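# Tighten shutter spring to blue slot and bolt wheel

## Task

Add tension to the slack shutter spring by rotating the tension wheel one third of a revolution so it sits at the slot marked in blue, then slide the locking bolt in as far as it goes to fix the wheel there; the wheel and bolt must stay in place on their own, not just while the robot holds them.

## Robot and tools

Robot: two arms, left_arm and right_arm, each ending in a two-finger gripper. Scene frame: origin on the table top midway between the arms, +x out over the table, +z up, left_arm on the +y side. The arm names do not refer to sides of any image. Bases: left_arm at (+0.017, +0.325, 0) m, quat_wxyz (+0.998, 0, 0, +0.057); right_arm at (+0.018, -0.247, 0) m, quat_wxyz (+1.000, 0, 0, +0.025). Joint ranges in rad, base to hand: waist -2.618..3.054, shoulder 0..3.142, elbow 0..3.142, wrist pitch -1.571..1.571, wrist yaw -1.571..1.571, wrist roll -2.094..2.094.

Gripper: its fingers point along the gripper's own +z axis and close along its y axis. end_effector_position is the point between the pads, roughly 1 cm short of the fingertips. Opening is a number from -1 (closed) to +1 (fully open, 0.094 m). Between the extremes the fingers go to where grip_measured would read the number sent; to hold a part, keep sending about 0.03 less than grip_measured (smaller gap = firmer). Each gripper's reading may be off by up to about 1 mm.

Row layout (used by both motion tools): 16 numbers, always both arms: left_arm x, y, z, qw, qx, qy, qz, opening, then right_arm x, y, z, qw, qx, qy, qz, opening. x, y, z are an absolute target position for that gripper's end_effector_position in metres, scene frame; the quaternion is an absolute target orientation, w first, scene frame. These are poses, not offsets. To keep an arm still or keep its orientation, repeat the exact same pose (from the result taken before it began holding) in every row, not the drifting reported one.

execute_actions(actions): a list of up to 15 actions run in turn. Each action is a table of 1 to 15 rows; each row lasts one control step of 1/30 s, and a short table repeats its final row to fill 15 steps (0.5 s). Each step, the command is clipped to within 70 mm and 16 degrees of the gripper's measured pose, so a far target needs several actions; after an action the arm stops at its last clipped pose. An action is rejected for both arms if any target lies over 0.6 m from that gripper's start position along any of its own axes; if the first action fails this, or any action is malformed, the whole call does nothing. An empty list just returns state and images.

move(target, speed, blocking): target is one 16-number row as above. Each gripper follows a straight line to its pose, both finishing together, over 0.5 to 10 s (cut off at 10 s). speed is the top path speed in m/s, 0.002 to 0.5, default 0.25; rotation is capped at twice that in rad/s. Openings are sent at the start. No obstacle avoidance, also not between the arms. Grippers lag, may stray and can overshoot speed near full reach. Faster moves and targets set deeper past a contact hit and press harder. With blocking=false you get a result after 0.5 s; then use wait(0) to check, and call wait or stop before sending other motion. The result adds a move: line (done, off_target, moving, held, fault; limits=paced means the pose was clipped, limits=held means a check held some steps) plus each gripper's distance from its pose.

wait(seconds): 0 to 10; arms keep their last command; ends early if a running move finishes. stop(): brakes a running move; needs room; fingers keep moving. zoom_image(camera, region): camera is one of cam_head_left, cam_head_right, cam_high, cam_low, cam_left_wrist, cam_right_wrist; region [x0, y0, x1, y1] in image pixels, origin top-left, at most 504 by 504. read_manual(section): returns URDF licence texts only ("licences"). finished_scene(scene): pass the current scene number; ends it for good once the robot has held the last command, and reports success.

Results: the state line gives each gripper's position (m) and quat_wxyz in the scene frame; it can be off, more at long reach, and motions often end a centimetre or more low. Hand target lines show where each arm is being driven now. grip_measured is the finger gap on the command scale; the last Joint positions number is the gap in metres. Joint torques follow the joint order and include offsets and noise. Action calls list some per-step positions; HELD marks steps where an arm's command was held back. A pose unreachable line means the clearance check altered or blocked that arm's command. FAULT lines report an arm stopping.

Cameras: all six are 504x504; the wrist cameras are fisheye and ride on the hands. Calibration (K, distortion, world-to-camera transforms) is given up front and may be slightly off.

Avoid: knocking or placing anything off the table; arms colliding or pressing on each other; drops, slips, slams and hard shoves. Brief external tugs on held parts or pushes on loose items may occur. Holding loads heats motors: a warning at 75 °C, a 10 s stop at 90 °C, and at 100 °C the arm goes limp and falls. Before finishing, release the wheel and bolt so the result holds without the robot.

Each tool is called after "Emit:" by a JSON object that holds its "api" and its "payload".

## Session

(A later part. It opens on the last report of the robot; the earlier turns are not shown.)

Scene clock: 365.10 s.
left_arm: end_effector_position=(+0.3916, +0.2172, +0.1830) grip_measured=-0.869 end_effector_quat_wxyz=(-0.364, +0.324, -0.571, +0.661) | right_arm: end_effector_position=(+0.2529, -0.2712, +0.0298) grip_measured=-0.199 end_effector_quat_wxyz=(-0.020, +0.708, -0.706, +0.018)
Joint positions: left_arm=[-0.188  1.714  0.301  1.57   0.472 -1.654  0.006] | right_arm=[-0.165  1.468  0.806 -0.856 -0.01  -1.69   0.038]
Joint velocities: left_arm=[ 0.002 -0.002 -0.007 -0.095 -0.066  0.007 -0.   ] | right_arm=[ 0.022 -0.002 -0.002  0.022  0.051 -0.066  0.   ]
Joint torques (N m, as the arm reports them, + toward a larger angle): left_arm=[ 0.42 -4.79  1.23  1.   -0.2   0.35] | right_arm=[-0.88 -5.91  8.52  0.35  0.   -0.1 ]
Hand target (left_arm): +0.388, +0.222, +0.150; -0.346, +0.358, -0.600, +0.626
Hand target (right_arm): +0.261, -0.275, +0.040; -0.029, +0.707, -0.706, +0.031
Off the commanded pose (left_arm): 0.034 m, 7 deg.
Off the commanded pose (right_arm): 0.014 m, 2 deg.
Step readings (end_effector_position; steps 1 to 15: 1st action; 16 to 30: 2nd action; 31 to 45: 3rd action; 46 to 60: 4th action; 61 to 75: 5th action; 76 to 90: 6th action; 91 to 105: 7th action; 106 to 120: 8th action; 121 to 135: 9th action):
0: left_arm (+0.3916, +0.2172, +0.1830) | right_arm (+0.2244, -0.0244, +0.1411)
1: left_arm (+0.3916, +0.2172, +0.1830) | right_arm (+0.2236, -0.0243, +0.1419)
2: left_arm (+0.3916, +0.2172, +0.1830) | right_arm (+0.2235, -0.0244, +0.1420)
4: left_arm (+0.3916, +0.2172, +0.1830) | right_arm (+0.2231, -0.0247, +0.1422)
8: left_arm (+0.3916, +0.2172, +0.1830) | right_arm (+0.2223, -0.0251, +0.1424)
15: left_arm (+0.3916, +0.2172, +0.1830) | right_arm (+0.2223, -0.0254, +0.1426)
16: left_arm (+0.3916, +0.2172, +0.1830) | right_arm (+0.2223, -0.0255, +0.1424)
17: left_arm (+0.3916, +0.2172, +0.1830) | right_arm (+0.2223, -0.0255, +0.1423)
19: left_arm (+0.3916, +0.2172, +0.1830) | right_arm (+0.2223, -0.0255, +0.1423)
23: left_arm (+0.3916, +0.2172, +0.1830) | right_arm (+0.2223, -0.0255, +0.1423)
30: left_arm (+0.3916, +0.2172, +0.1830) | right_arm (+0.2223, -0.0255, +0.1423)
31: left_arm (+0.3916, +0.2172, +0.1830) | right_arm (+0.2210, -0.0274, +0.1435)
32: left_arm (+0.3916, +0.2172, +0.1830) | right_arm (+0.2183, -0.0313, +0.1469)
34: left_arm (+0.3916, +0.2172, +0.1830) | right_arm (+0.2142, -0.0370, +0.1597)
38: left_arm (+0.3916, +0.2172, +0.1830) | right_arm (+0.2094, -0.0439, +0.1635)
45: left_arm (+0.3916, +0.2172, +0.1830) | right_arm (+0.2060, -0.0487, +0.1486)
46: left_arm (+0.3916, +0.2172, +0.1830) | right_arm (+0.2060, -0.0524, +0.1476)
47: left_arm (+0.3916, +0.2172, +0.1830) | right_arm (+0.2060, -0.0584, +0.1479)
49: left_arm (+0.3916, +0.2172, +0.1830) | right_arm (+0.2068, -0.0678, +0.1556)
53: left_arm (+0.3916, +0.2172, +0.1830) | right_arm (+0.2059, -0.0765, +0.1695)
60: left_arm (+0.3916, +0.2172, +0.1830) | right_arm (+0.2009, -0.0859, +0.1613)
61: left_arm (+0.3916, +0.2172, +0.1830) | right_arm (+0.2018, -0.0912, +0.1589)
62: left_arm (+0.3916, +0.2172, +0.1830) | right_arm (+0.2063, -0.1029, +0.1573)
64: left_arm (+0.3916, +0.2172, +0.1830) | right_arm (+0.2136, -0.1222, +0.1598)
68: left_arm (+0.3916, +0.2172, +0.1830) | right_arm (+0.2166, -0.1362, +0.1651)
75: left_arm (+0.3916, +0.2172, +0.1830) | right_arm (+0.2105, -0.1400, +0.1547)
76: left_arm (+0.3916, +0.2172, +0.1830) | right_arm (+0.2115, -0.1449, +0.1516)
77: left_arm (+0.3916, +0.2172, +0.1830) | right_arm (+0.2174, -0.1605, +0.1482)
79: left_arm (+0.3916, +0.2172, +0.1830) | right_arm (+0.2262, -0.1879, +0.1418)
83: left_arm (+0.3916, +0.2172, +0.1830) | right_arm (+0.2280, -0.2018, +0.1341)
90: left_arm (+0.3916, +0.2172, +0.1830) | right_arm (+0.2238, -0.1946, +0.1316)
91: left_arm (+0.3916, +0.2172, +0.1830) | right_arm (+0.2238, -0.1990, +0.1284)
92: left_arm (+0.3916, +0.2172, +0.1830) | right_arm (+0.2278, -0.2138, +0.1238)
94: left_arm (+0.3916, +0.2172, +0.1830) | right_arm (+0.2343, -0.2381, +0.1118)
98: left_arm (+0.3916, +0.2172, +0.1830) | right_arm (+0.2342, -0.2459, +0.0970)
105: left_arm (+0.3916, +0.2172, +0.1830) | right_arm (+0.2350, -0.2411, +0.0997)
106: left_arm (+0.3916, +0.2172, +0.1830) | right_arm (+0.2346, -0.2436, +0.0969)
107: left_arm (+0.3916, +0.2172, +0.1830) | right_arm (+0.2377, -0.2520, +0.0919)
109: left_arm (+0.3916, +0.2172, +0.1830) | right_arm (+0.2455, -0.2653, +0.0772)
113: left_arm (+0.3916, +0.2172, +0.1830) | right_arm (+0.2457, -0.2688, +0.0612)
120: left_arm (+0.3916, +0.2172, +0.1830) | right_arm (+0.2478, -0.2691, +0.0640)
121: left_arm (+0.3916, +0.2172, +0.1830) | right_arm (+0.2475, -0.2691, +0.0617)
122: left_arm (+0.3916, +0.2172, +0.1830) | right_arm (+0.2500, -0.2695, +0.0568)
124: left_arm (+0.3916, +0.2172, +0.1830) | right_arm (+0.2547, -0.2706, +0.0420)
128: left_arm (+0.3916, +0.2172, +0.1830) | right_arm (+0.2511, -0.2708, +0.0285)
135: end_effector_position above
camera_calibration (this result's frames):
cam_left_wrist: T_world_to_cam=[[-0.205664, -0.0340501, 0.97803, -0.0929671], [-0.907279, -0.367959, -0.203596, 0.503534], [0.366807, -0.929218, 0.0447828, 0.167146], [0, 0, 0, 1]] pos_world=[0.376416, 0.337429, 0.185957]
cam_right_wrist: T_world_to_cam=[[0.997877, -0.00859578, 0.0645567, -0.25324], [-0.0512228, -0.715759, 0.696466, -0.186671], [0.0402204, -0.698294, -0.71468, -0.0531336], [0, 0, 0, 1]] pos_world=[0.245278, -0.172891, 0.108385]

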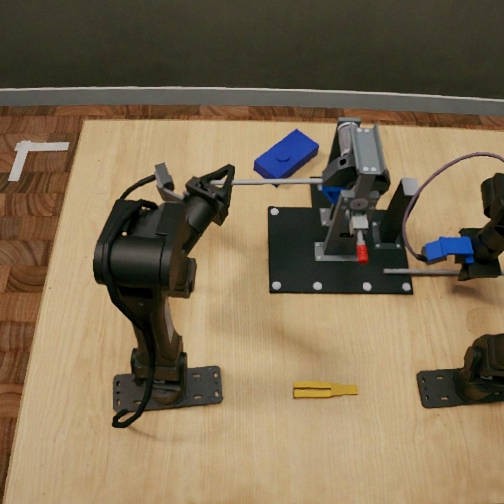

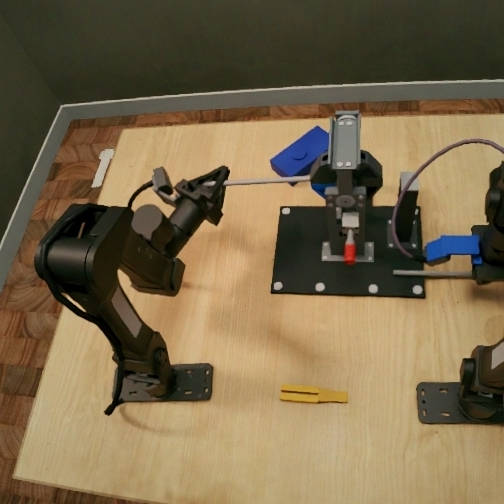

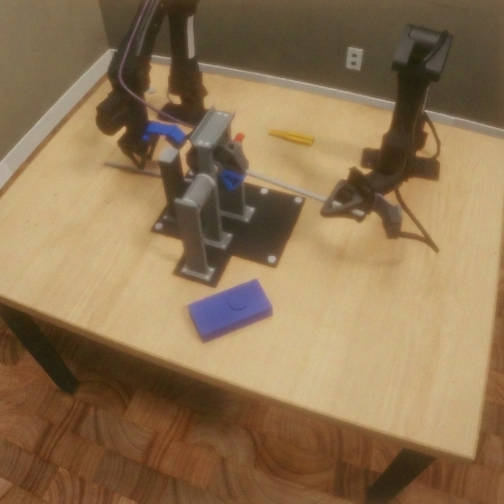

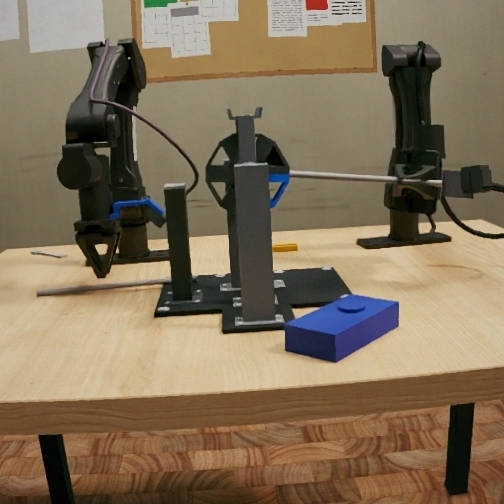

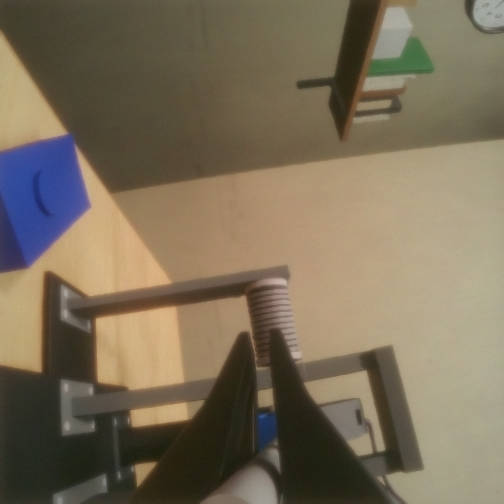

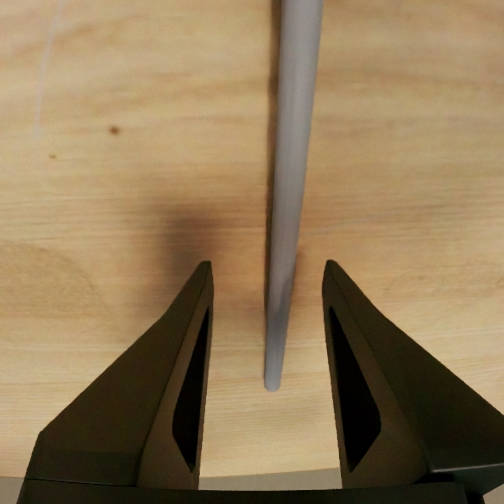

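Emit:
{"api": "execute_actions", "payload": {"actions": [[[0.39,0.222,0.149,0.347,-0.36,0.60,-0.623,-0.89, 0.262,-0.272,0.024,0.03,-0.707,0.707,-0.03,-0.3],[0.39,0.222,0.149,0.347,-0.36,0.60,-0.623,-0.89, 0.262,-0.272,0.022,0.03,-0.707,0.707,-0.03,-0.3],[0.39,0.222,0.149,0.347,-0.36,0.60,-0.623,-0.89, 0.262,-0.272,0.020,0.03,-0.707,0.707,-0.03,-0.3],[0.39,0.222,0.149,0.347,-0.36,0.60,-0.623,-0.89, 0.262,-0.272,0.018,0.03,-0.707,0.707,-0.03,-0.3],[0.39,0.222,0.149,0.347,-0.36,0.60,-0.623,-0.89, 0.262,-0.272,0.016,0.03,-0.707,0.707,-0.03,-0.3],[0.39,0.222,0.149,0.347,-0.36,0.60,-0.623,-0.89, 0.262,-0.272,0.014,0.03,-0.707,0.707,-0.03,-0.3],[0.39,0.222,0.149,0.347,-0.36,0.60,-0.623,-0.89, 0.262,-0.272,0.012,0.03,-0.707,0.707,-0.03,-0.3],[0.39,0.222,0.149,0.347,-0.36,0.60,-0.623,-0.89, 0.262,-0.272,0.010,0.03,-0.707,0.707,-0.03,-0.3],[0.39,0.222,0.149,0.347,-0.36,0.60,-0.623,-0.89, 0.262,-0.272,0.008,0.03,-0.707,0.707,-0.03,-0.3]],[[0.39,0.222,0.149,0.347,-0.36,0.60,-0.623,-0.89, 0.262,-0.272,0.004,0.03,-0.707,0.707,-0.03,-0.3],[0.39,0.222,0.149,0.347,-0.36,0.60,-0.623,-0.89, 0.262,-0.272,0.003,0.03,-0.707,0.707,-0.03,-0.3],[0.39,0.222,0.149,0.347,-0.36,0.60,-0.623,-0.89, 0.262,-0.272,0.002,0.03,-0.707,0.707,-0.03,-0.3],[0.39,0.222,0.149,0.347,-0.36,0.60,-0.623,-0.89, 0.262,-0.272,0.001,0.03,-0.707,0.707,-0.03,-0.3],[0.39,0.222,0.149,0.347,-0.36,0.60,-0.623,-0.89, 0.262,-0.272,0.000,0.03,-0.707,0.707,-0.03,-0.3]],[[0.39,0.222,0.149,0.347,-0.36,0.60,-0.623,-0.89, 0.262,-0.272,0.001,0.03,-0.707,0.707,-0.03,-0.7],[0.39,0.222,0.149,0.347,-0.36,0.60,-0.623,-0.89, 0.262,-0.272,0.001,0.03,-0.707,0.707,-0.03,-0.7],[0.39,0.222,0.149,0.347,-0.36,0.60,-0.623,-0.89, 0.262,-0.272,0.001,0.03,-0.707,0.707,-0.03,-0.7],[0.39,0.222,0.149,0.347,-0.36,0.60,-0.623,-0.89, 0.262,-0.272,0.001,0.03,-0.707,0.707,-0.03,-0.75],[0.39,0.222,0.149,0.347,-0.36,0.60,-0.623,-0.89, 0.262,-0.272,0.001,0.03,-0.707,0.707,-0.03,-0.78],[0.39,0.222,0.149,0.347,-0.36,0.60,-0.623,-0.89, 0.262,-0.272,0.001,0.03,-0.707,0.707,-0.03,-0.81],[0.39,0.222,0.149,0.347,-0.36,0.60,-0.623,-0.89, 0.262,-0.272,0.001,0.03,-0.707,0.707,-0.03,-0.86]]]}}

Scene clock: 381.87 s.
left_arm: end_effector_position=(+0.3916, +0.2172, +0.1830) grip_measured=-0.869 end_effector_quat_wxyz=(-0.364, +0.324, -0.571, +0.661) | right_arm: end_effector_position=(+0.2658, -0.2729, +0.0054) grip_measured=-0.832 end_effector_quat_wxyz=(-0.034, +0.708, -0.705, +0.035)
Joint positions: left_arm=[-0.188  1.714  0.301  1.57   0.472 -1.654  0.006] | right_arm=[-0.165  1.528  0.748 -0.694 -0.009 -1.69   0.008]
Joint velocities: left_arm=[-0.007  0.007  0.002  0.007 -0.081 -0.037 -0.001] | right_arm=[ 0.007  0.002  0.007 -0.095 -0.022  0.051 -0.001]
Joint torques (N m, as the arm reports them, + toward a larger angle): left_arm=[ 0.43 -4.81  1.2   1.   -0.19  0.35] | right_arm=[ 0.05 -4.7   5.08  0.6  -0.01  0.04]
Hand target (left_arm): +0.388, +0.222, +0.150; -0.346, +0.358, -0.600, +0.626
Hand target (right_arm): +0.262, -0.272, +0.001; -0.030, +0.706, -0.707, +0.030
Off the commanded pose (left_arm): 0.034 m, 7 deg.
Off the commanded pose (right_arm): 0.006 m, 1 deg.
Step readings (end_effector_position; steps 1 to 15: 1st action; 16 to 30: 2nd action; 31 to 45: 3rd action):
0: left_arm (+0.3916, +0.2172, +0.1830) | right_arm (+0.2529, -0.2713, +0.0298)
1: left_arm (+0.3916, +0.2172, +0.1830) | right_arm (+0.2539, -0.2714, +0.0297)
2: left_arm (+0.3916, +0.2172, +0.1830) | right_arm (+0.2559, -0.2716, +0.0293)
4: left_arm (+0.3916, +0.2172, +0.1830) | right_arm (+0.2600, -0.2721, +0.0273)
8: left_arm (+0.3916, +0.2172, +0.1830) | right_arm (+0.2597, -0.2721, +0.0182)
15: left_arm (+0.3916, +0.2172, +0.1830) | right_arm (+0.2599, -0.2721, +0.0103)
16: left_arm (+0.3916, +0.2172, +0.1830) | right_arm (+0.2611, -0.2722, +0.0104)
17: left_arm (+0.3916, +0.2172, +0.1830) | right_arm (+0.2622, -0.2724, +0.0102)
19: left_arm (+0.3916, +0.2172, +0.1830) | right_arm (+0.2644, -0.2726, +0.0090)
23: left_arm (+0.3916, +0.2172, +0.1830) | right_arm (+0.2644, -0.2727, +0.0055)
30: left_arm (+0.3916, +0.2172, +0.1830) | right_arm (+0.2644, -0.2727, +0.0055)
31: left_arm (+0.3916, +0.2172, +0.1830) | right_arm (+0.2645, -0.2727, +0.0056)
32: left_arm (+0.3916, +0.2172, +0.1830) | right_arm (+0.2646, -0.2727, +0.0055)
34: left_arm (+0.3916, +0.2172, +0.1830) | right_arm (+0.2649, -0.2728, +0.0053)
38: left_arm (+0.3916, +0.2172, +0.1830) | right_arm (+0.2658, -0.2729, +0.0054)
45: end_effector_position above
camera_calibration (this result's frames):
cam_left_wrist: T_world_to_cam=[[-0.205664, -0.0340501, 0.97803, -0.0929671], [-0.907279, -0.367959, -0.203596, 0.503534], [0.366807, -0.929218, 0.0447828, 0.167146], [0, 0, 0, 1]] pos_world=[0.376416, 0.337429, 0.185957]
cam_right_wrist: T_world_to_cam=[[0.994084, -0.00814703, 0.108306, -0.263647], [-0.0818497, -0.711677, 0.697723, -0.160951], [0.0713944, -0.70246, -0.708133, -0.0816718], [0, 0, 0, 1]] pos_world=[0.254745, -0.174064, 0.0830189]

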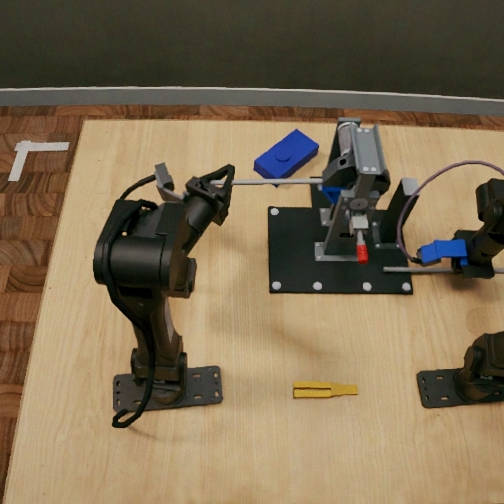

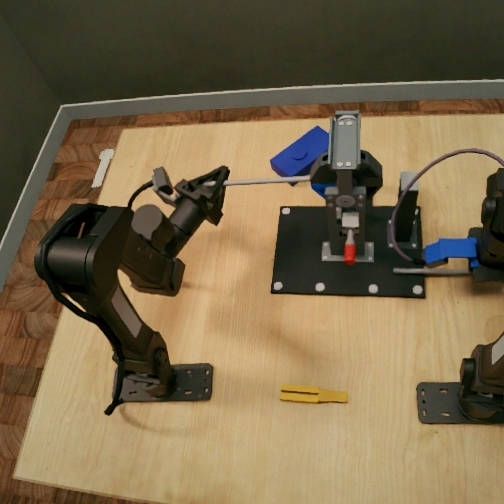

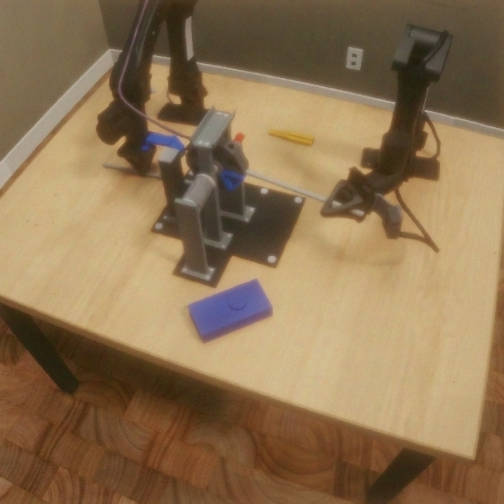

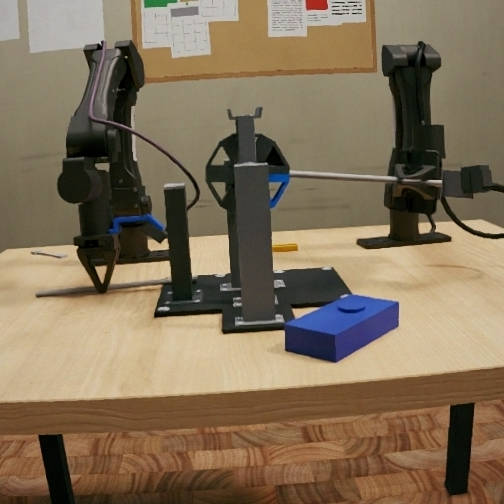

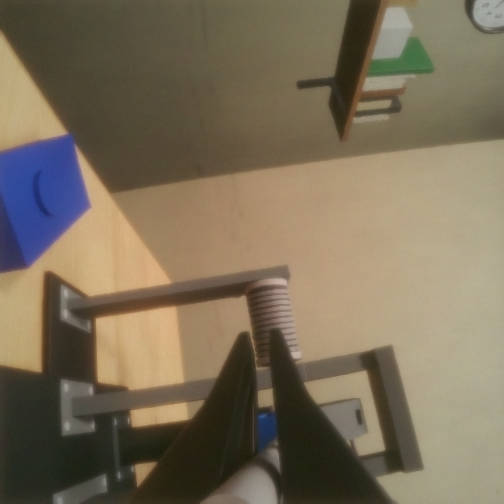

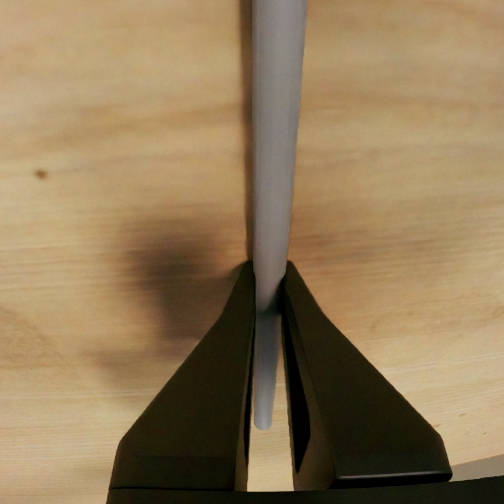

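Emit:
{"api": "move", "payload": {"target": [0.39,0.222,0.149,0.347,-0.36,0.60,-0.623,-0.89, 0.28,-0.272,0.235,0.0613,-0.704,0.696,-0.1225,-0.86], "speed": 0.2, "blocking": false}}

Emit:
{"api": "wait", "payload": {"seconds": 3}}

Scene clock: 387.30 s.
left_arm: end_effector_position=(+0.3916, +0.2172, +0.1833) grip_measured=-0.869 end_effector_quat_wxyz=(-0.361, +0.326, -0.569, +0.663) | right_arm: end_effector_position=(+0.2767, -0.2772, +0.0685) grip_measured=-0.832 end_effector_quat_wxyz=(-0.046, +0.706, -0.704, +0.069)
Joint positions: left_arm=[-0.188  1.714  0.301  1.571  0.472 -1.664  0.006] | right_arm=[-0.161  1.404  0.902 -0.904  0.015 -1.686  0.008]
Joint velocities: left_arm=[ 0.007  0.002  0.002 -0.037  0.051  0.037 -0.002] | right_arm=[ 0.071 -0.261  0.603 -0.579  0.051  0.007 -0.   ]
Joint torques (N m, as the arm reports them, + toward a larger angle): left_arm=[ 0.19 -5.01  2.64  1.49 -0.11  0.22] | right_arm=[ 1.19 -6.66  8.95  0.59 -0.04  0.09]
Hand target (left_arm): +0.391, +0.219, +0.170; -0.357, +0.338, -0.583, +0.647
Hand target (right_arm): +0.274, -0.273, +0.093; -0.047, +0.707, -0.702, +0.072
Off the commanded pose (left_arm): 0.035 m, 7 deg.
Off the commanded pose (right_arm): 0.167 m, 6 deg.
move: running
camera_calibration (this result's frames):
cam_left_wrist: T_world_to_cam=[[-0.202168, -0.026152, 0.979002, -0.0964908], [-0.908472, -0.368367, -0.197444, 0.502979], [0.365796, -0.929312, 0.0507137, 0.166482], [0, 0, 0, 1]] pos_world=[0.376537, 0.337471, 0.185332]
cam_right_wrist: T_world_to_cam=[[0.985011, -0.00614582, 0.172383, -0.282659], [-0.128954, -0.689974, 0.712255, -0.189115], [0.114562, -0.723808, -0.680424, -0.0605327], [0, 0, 0, 1]] pos_world=[0.26097, -0.176035, 0.142236]

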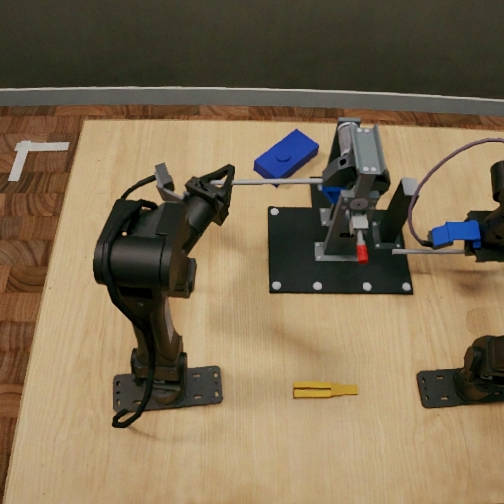

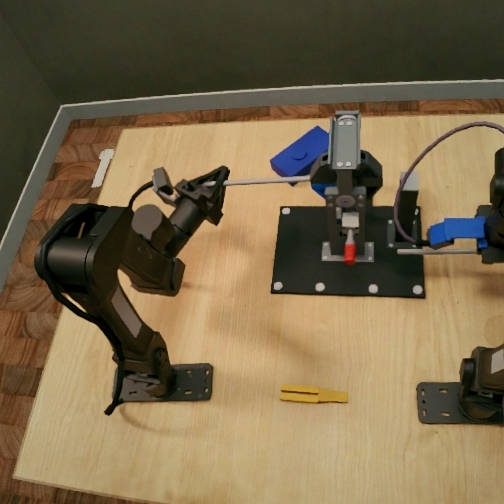

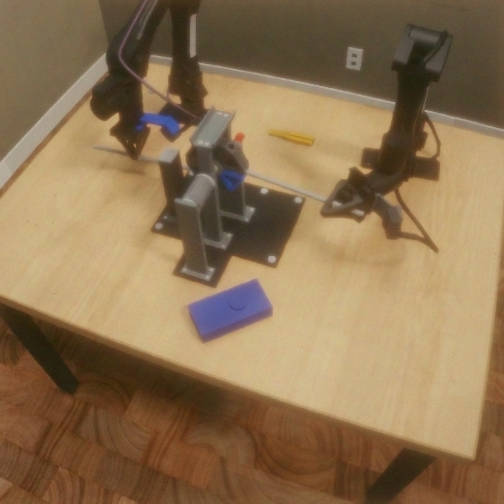

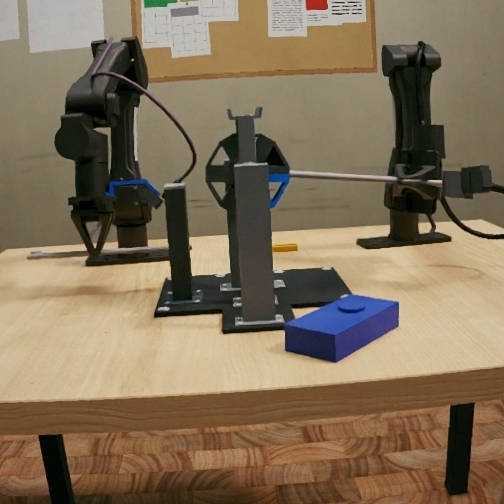

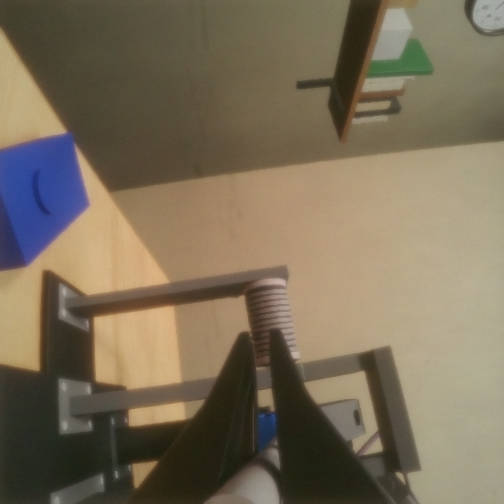

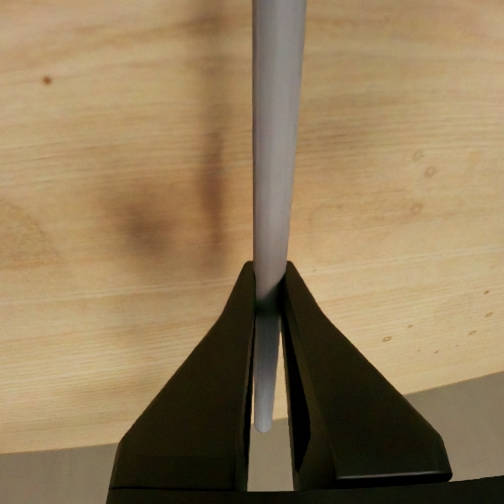

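Scene clock: 388.60 s.
left_arm: end_effector_position=(+0.3916, +0.2172, +0.1830) grip_measured=-0.869 end_effector_quat_wxyz=(-0.364, +0.324, -0.571, +0.661) | right_arm: end_effector_position=(+0.2835, -0.2760, +0.2253) grip_measured=-0.832 end_effector_quat_wxyz=(-0.052, +0.705, -0.699, +0.114)
Joint positions: left_arm=[-0.188  1.714  0.301  1.57   0.472 -1.655  0.006] | right_arm=[-0.117  1.386  1.502 -1.447  0.07  -1.655  0.008]
Joint velocities: left_arm=[ 0.012 -0.007 -0.012 -0.022  0.007 -0.037 -0.001] | right_arm=[-0.032  0.012  0.002 -0.051  0.022  0.051 -0.002]
Joint torques (N m, as the arm reports them, + toward a larger angle): left_arm=[ 0.42 -4.78  1.23  0.98 -0.2   0.35] | right_arm=[ 1.08 -4.5   8.65  0.75  0.02  0.15]
Hand target (left_arm): +0.388, +0.222, +0.150; -0.346, +0.359, -0.600, +0.626
Hand target (right_arm): +0.286, -0.273, +0.235; -0.062, +0.704, -0.697, +0.123
Off the commanded pose (left_arm): 0.034 m, 7 deg.
Off the commanded pose (right_arm): 0.011 m, 2 deg.
earlier move: off_target (left_arm, right_arm)
wait: 1.30 of 3 s (the move ended)
camera_calibration (this result's frames):
cam_left_wrist: T_world_to_cam=[[-0.205472, -0.0337246, 0.978082, -0.0931224], [-0.907339, -0.367976, -0.203298, 0.503507], [0.366767, -0.929223, 0.0450091, 0.167121], [0, 0, 0, 1]] pos_world=[0.376422, 0.337431, 0.185921]
cam_right_wrist: T_world_to_cam=[[0.969893, 0.00761215, 0.243413, -0.324343], [-0.18001, -0.650785, 0.737614, -0.279488], [0.164024, -0.759224, -0.629822, 0.0110346], [0, 0, 0, 1]] pos_world=[0.262457, -0.17104, 0.292053]

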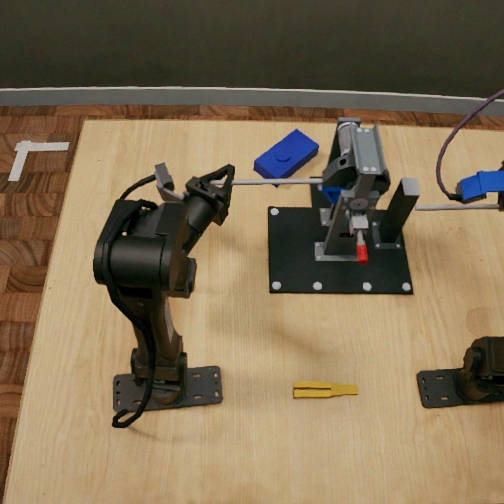

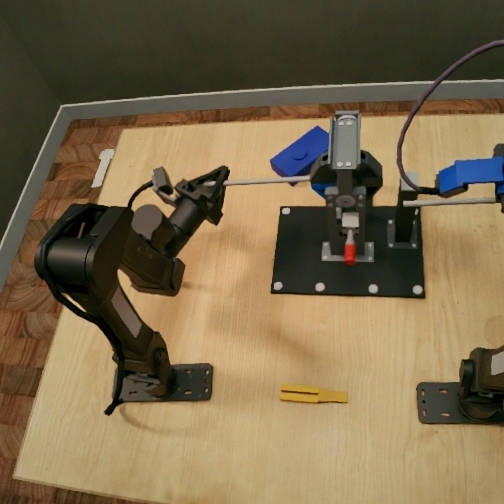

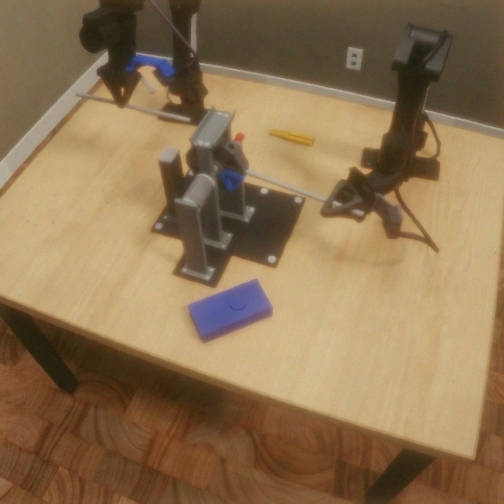

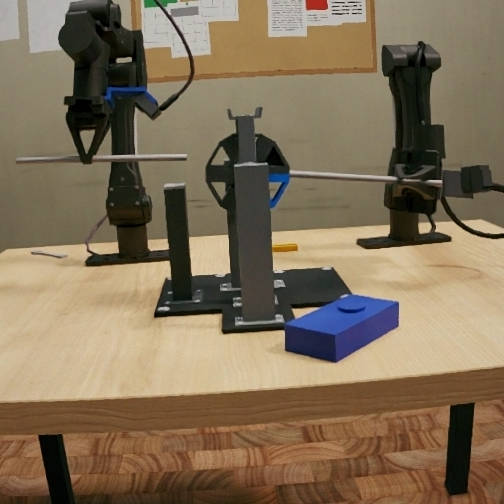

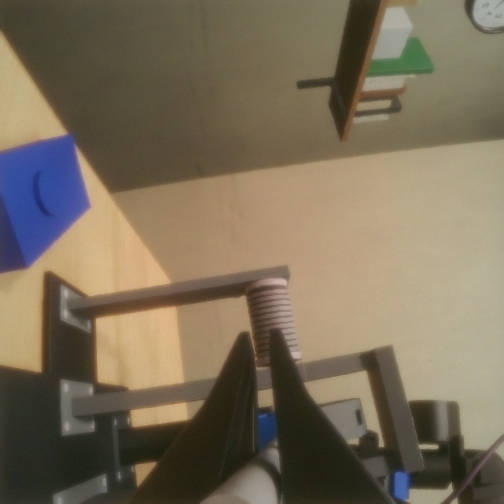

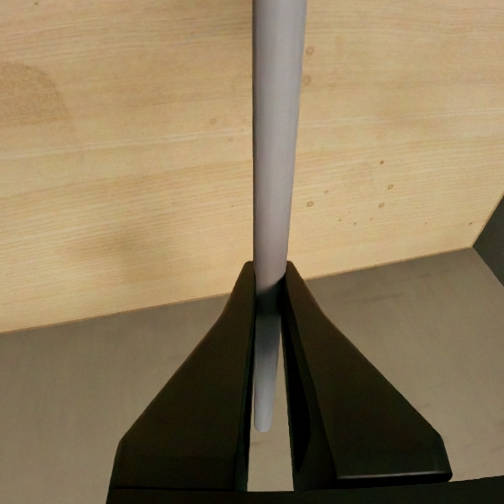

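Emit:
{"api": "execute_actions", "payload": {"actions": []}}

Scene clock: 401.77 s.
left_arm: end_effector_position=(+0.3916, +0.2172, +0.1830) grip_measured=-0.869 end_effector_quat_wxyz=(-0.364, +0.324, -0.571, +0.661) | right_arm: end_effector_position=(+0.2832, -0.2759, +0.2252) grip_measured=-0.832 end_effector_quat_wxyz=(-0.051, +0.705, -0.699, +0.113)
Joint positions: left_arm=[-0.188  1.714  0.301  1.57   0.472 -1.655  0.006] | right_arm=[-0.117  1.386  1.502 -1.449  0.07  -1.654  0.008]
Joint velocities: left_arm=[ 0.002  0.002 -0.017  0.022  0.007 -0.022  0.001] | right_arm=[-0.017 -0.002  0.002 -0.022  0.037  0.007 -0.001]
Joint torques (N m, as the arm reports them, + toward a larger angle): left_arm=[ 0.44 -4.8   1.21  1.   -0.19  0.35] | right_arm=[ 1.06 -4.58  8.69  0.75  0.    0.11]
Hand target (left_arm): +0.388, +0.222, +0.150; -0.346, +0.359, -0.600, +0.626
Hand target (right_arm): +0.286, -0.273, +0.235; -0.062, +0.704, -0.697, +0.123
Off the commanded pose (left_arm): 0.034 m, 7 deg.
Off the commanded pose (right_arm): 0.011 m, 2 deg.
camera_calibration (this result's frames):
cam_left_wrist: T_world_to_cam=[[-0.205472, -0.0337246, 0.978082, -0.0931224], [-0.907339, -0.367976, -0.203298, 0.503507], [0.366767, -0.929223, 0.0450091, 0.167121], [0, 0, 0, 1]] pos_world=[0.376422, 0.337431, 0.185921]
cam_right_wrist: T_world_to_cam=[[0.970257, 0.00720748, 0.241969, -0.323854], [-0.179152, -0.650859, 0.737758, -0.279768], [0.162805, -0.759165, -0.630209, 0.0115058], [0, 0, 0, 1]] pos_world=[0.262228, -0.17102, 0.292015]

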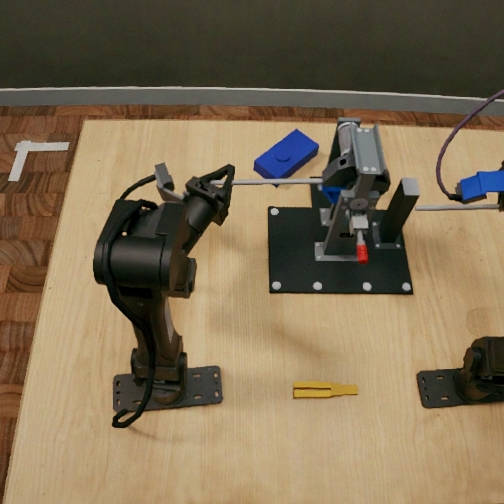

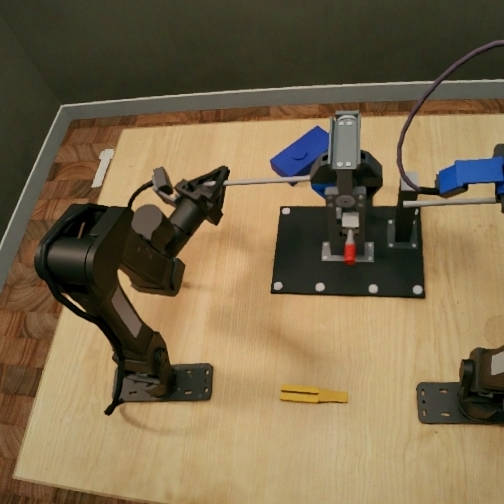

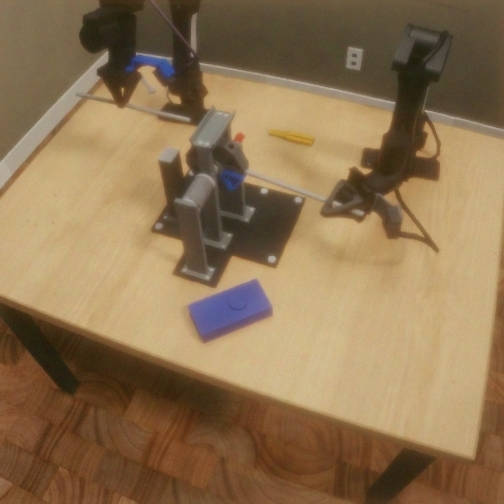

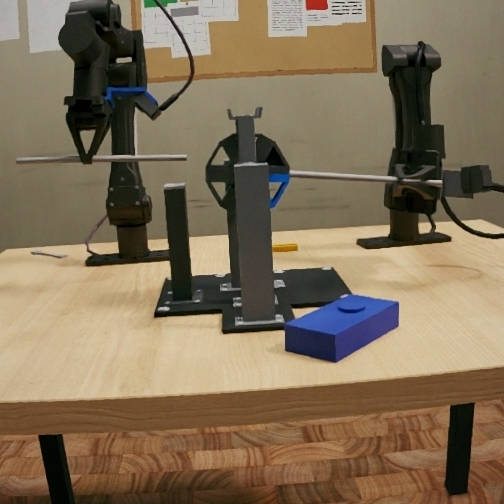

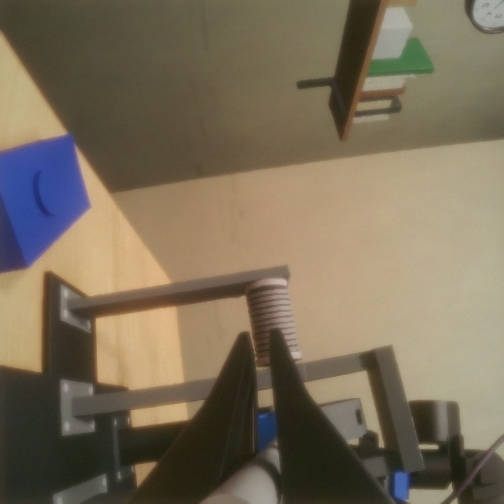

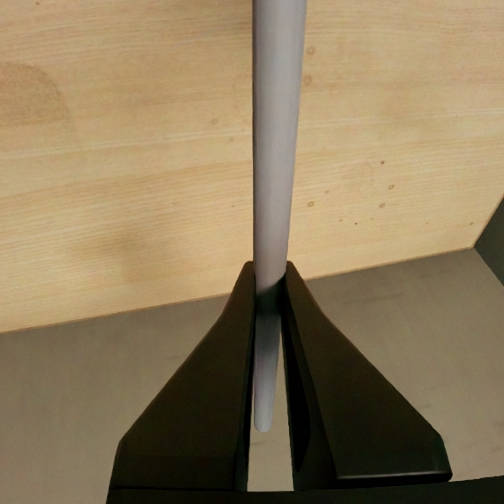

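Emit:
{"api": "move", "payload": {"target": [0.39,0.222,0.149,0.347,-0.36,0.60,-0.623,-0.89,0.36,-0.275,0.225,0.0613,-0.704,0.696,-0.1225,-0.86], "speed": 0.08}}

Scene clock: 405.73 s.
left_arm: end_effector_position=(+0.3916, +0.2172, +0.1830) grip_measured=-0.869 end_effector_quat_wxyz=(-0.364, +0.324, -0.571, +0.661) | right_arm: end_effector_position=(+0.3509, -0.2788, +0.2092) grip_measured=-0.832 end_effector_quat_wxyz=(-0.042, +0.707, -0.699, +0.102)
Joint positions: left_arm=[-0.188  1.714  0.301  1.57   0.472 -1.654  0.006] | right_arm=[-0.11   1.647  1.688 -1.402  0.072 -1.65   0.008]
Joint velocities: left_arm=[-0.022  0.012 -0.022 -0.037 -0.066 -0.007 -0.001] | right_arm=[-0.012  0.012 -0.017  0.051  0.081 -0.022  0.   ]
Joint torques (N m, as the arm reports them, + toward a larger angle): left_arm=[ 0.47 -4.77  1.21  0.99 -0.2   0.35] | right_arm=[ 0.95 -7.46  9.47  0.85  0.    0.13]
Hand target (left_arm): +0.388, +0.222, +0.150; -0.346, +0.358, -0.600, +0.626
Hand target (right_arm): +0.359, -0.275, +0.224; -0.062, +0.704, -0.697, +0.123
Off the commanded pose (left_arm): 0.034 m, 7 deg.
Off the commanded pose (right_arm): 0.019 m, 3 deg.
move: off_target (left_arm, right_arm)
camera_calibration (this result's frames):
cam_left_wrist: T_world_to_cam=[[-0.205664, -0.0340501, 0.97803, -0.0929671], [-0.907279, -0.367959, -0.203596, 0.503534], [0.366807, -0.929218, 0.0447828, 0.167146], [0, 0, 0, 1]] pos_world=[0.376416, 0.337429, 0.185957]
cam_right_wrist: T_world_to_cam=[[0.976875, 0.00855607, 0.213641, -0.381664], [-0.156631, -0.651518, 0.742288, -0.266724], [0.145542, -0.758585, -0.635111, -0.00455275], [0, 0, 0, 1]] pos_world=[0.331723, -0.173964, 0.276634]

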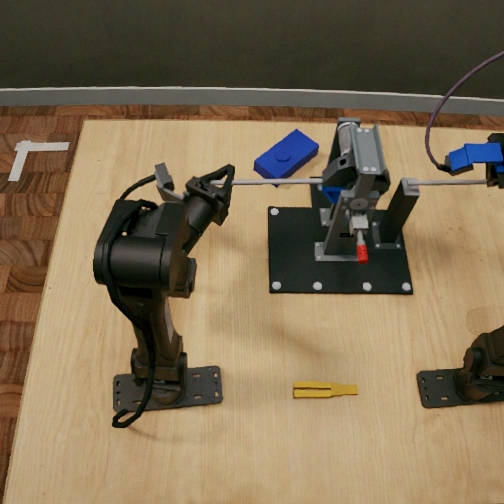

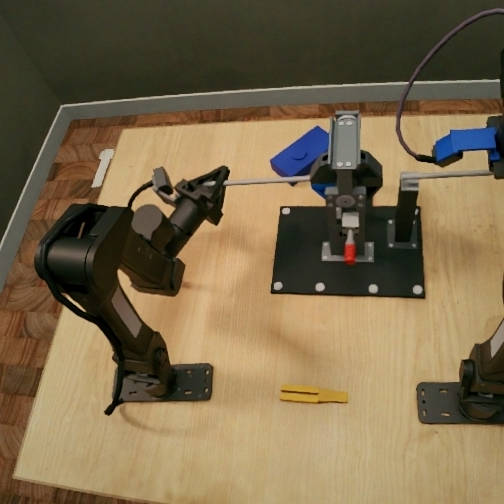

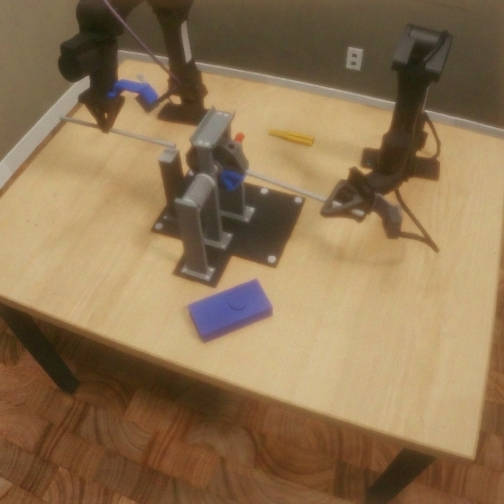

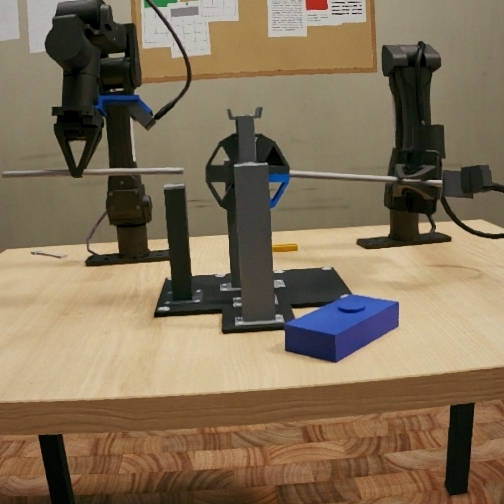

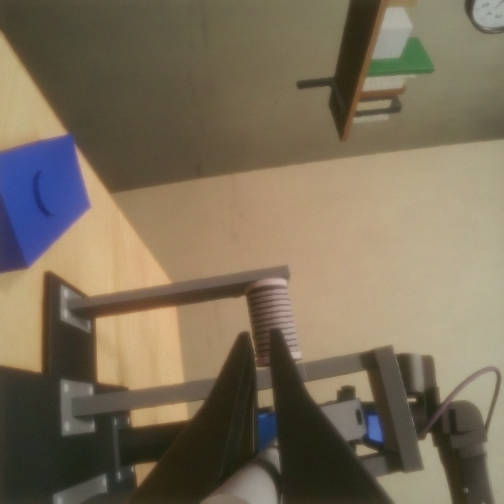

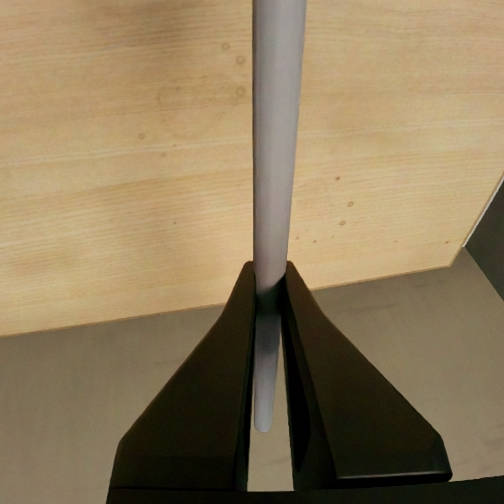

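Emit:
{"api": "execute_actions", "payload": {"actions": [[[0.39,0.222,0.149,0.347,-0.36,0.60,-0.623,-0.89,0.362,-0.262,0.224,0.0613,-0.704,0.696,-0.1225,-0.86]],[[0.39,0.222,0.149,0.347,-0.36,0.60,-0.623,-0.89,0.364,-0.249,0.224,0.0613,-0.704,0.696,-0.1225,-0.86]]]}}

Emit:
{"api": "zoom_image", "payload": {"camera": "cam_head_right", "region": [290, 120, 450, 240]}}

Emit:
{"api": "zoom_image", "payload": {"camera": "cam_low", "region": [130, 120, 310, 230]}}

Emit:
{"api": "zoom_image", "payload": {"camera": "cam_head_left", "region": [290, 120, 450, 240]}}

Scene clock: 411.50 s.
left_arm: end_effector_position=(+0.3916, +0.2172, +0.1830) grip_measured=-0.869 end_effector_quat_wxyz=(-0.364, +0.324, -0.571, +0.661) | right_arm: end_effector_position=(+0.3579, -0.2515, +0.2114) grip_measured=-0.832 end_effector_quat_wxyz=(-0.045, +0.709, -0.696, +0.108)
Joint positions: left_arm=[-0.188  1.714  0.301  1.57   0.472 -1.654  0.006] | right_arm=[-0.018  1.664  1.712 -1.403  0.094 -1.567  0.008]
Joint velocities: left_arm=[ 0.002  0.002  0.007  0.051  0.007  0.022 -0.001] | right_arm=[-0.012  0.012 -0.012 -0.007  0.007  0.007 -0.   ]
Joint torques (N m, as the arm reports them, + toward a larger angle): left_arm=[ 0.44 -4.81  1.21  1.   -0.19  0.35] | right_arm=[ 0.58 -7.38  9.38  0.76  0.01  0.11]
Hand target (left_arm): +0.388, +0.222, +0.150; -0.346, +0.358, -0.600, +0.626
Hand target (right_arm): +0.364, -0.249, +0.224; -0.062, +0.704, -0.696, +0.123
Off the commanded pose (left_arm): 0.034 m, 7 deg.
Off the commanded pose (right_arm): 0.014 m, 2 deg.
Step readings (end_effector_position; steps 1 to 15: 1st action; 16 to 30: 2nd action):
0: left_arm (+0.3916, +0.2172, +0.1830) | right_arm (+0.3509, -0.2788, +0.2092)
1: left_arm (+0.3916, +0.2172, +0.1830) | right_arm (+0.3510, -0.2780, +0.2093)
2: left_arm (+0.3916, +0.2172, +0.1830) | right_arm (+0.3513, -0.2758, +0.2095)
4: left_arm (+0.3916, +0.2172, +0.1830) | right_arm (+0.3530, -0.2688, +0.2104)
8: left_arm (+0.3916, +0.2172, +0.1830) | right_arm (+0.3546, -0.2637, +0.2117)
15: left_arm (+0.3916, +0.2172, +0.1830) | right_arm (+0.3548, -0.2640, +0.2115)
16: left_arm (+0.3916, +0.2172, +0.1830) | right_arm (+0.3549, -0.2633, +0.2113)
17: left_arm (+0.3916, +0.2172, +0.1830) | right_arm (+0.3552, -0.2616, +0.2113)
19: left_arm (+0.3916, +0.2172, +0.1830) | right_arm (+0.3565, -0.2556, +0.2113)
23: left_arm (+0.3916, +0.2172, +0.1830) | right_arm (+0.3577, -0.2512, +0.2110)
30: end_effector_position above
camera_calibration (this result's frames):
cam_left_wrist: T_world_to_cam=[[-0.205664, -0.0340501, 0.97803, -0.0929671], [-0.907279, -0.367959, -0.203596, 0.503534], [0.366807, -0.929218, 0.0447828, 0.167146], [0, 0, 0, 1]] pos_world=[0.376416, 0.337429, 0.185957]
cam_right_wrist: T_world_to_cam=[[0.973769, 0.0163356, 0.226952, -0.388966], [-0.162125, -0.650038, 0.742405, -0.247112], [0.159655, -0.759726, -0.630339, 0.0101581], [0, 0, 0, 1]] pos_world=[0.337078, -0.146561, 0.278137]

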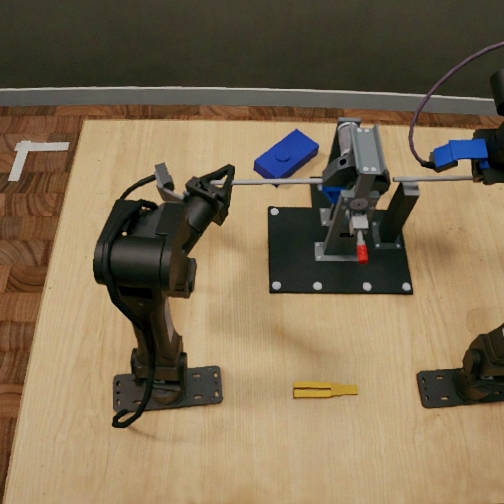

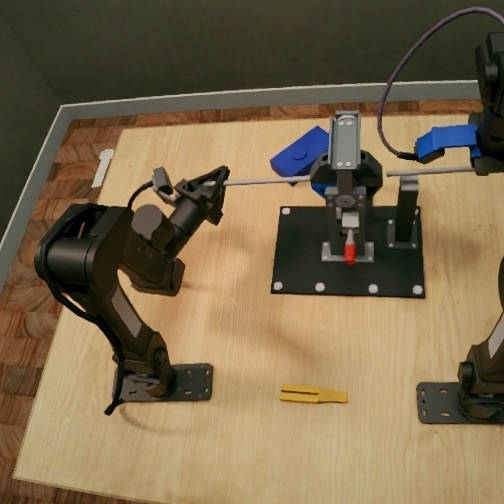

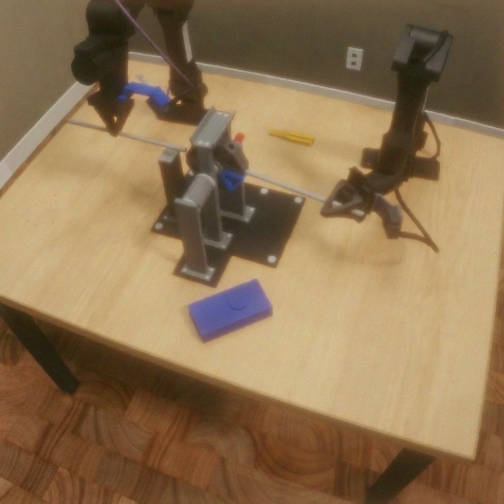

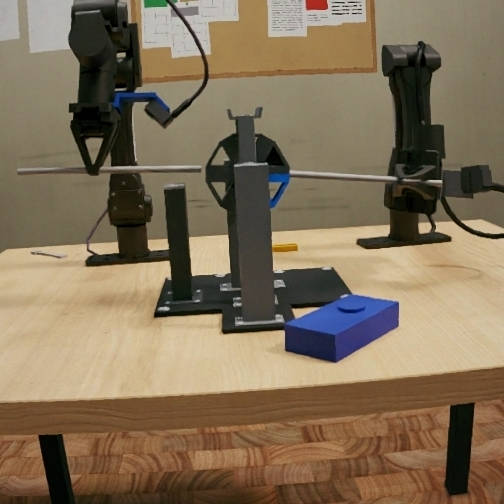

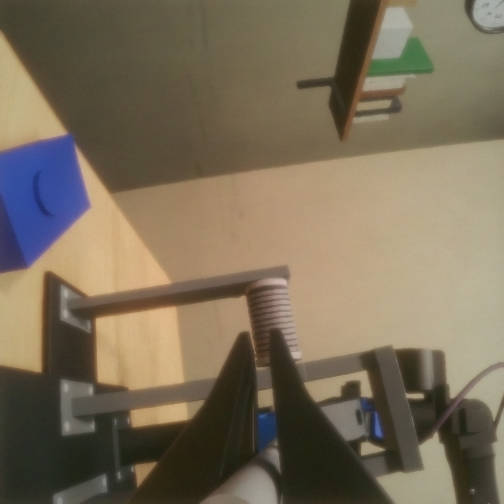

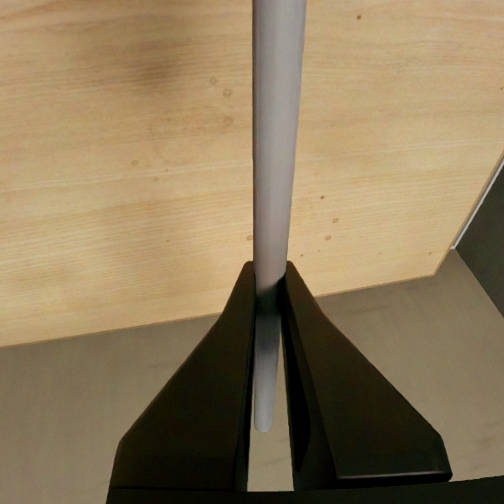

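Region (290, 120, 450, 240) of cam_head_right's 504x504 image, scaled by 3.150, with more detail than that image has; it fills the top 378 rows of this view, and the rest is white.

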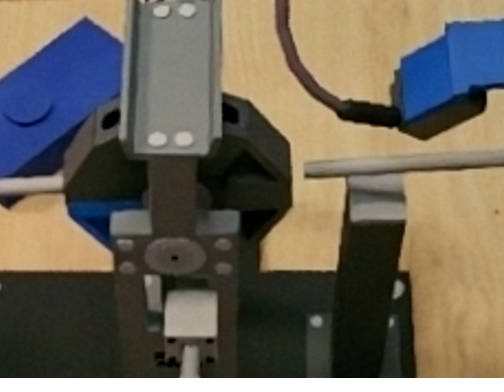

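Region (130, 120, 310, 230) of cam_low's 504x504 image, scaled by 2.800, with more detail than that image has.

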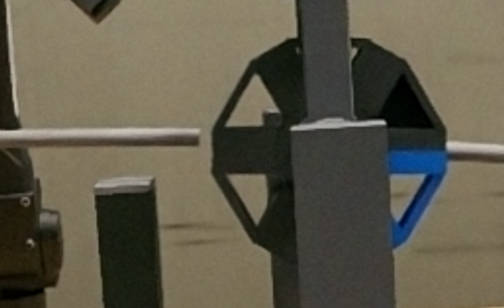

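Region (290, 120, 450, 240) of cam_head_left's 504x504 image, scaled by 3.150, with more detail than that image has; it fills the top 378 rows of this view, and the rest is white.

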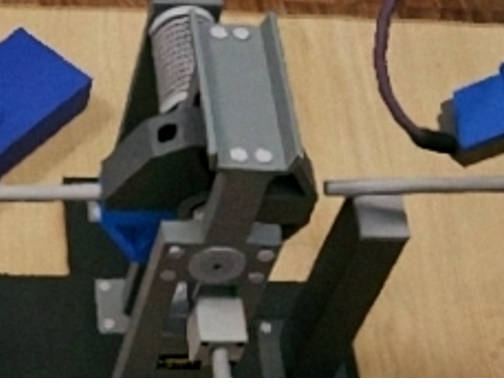

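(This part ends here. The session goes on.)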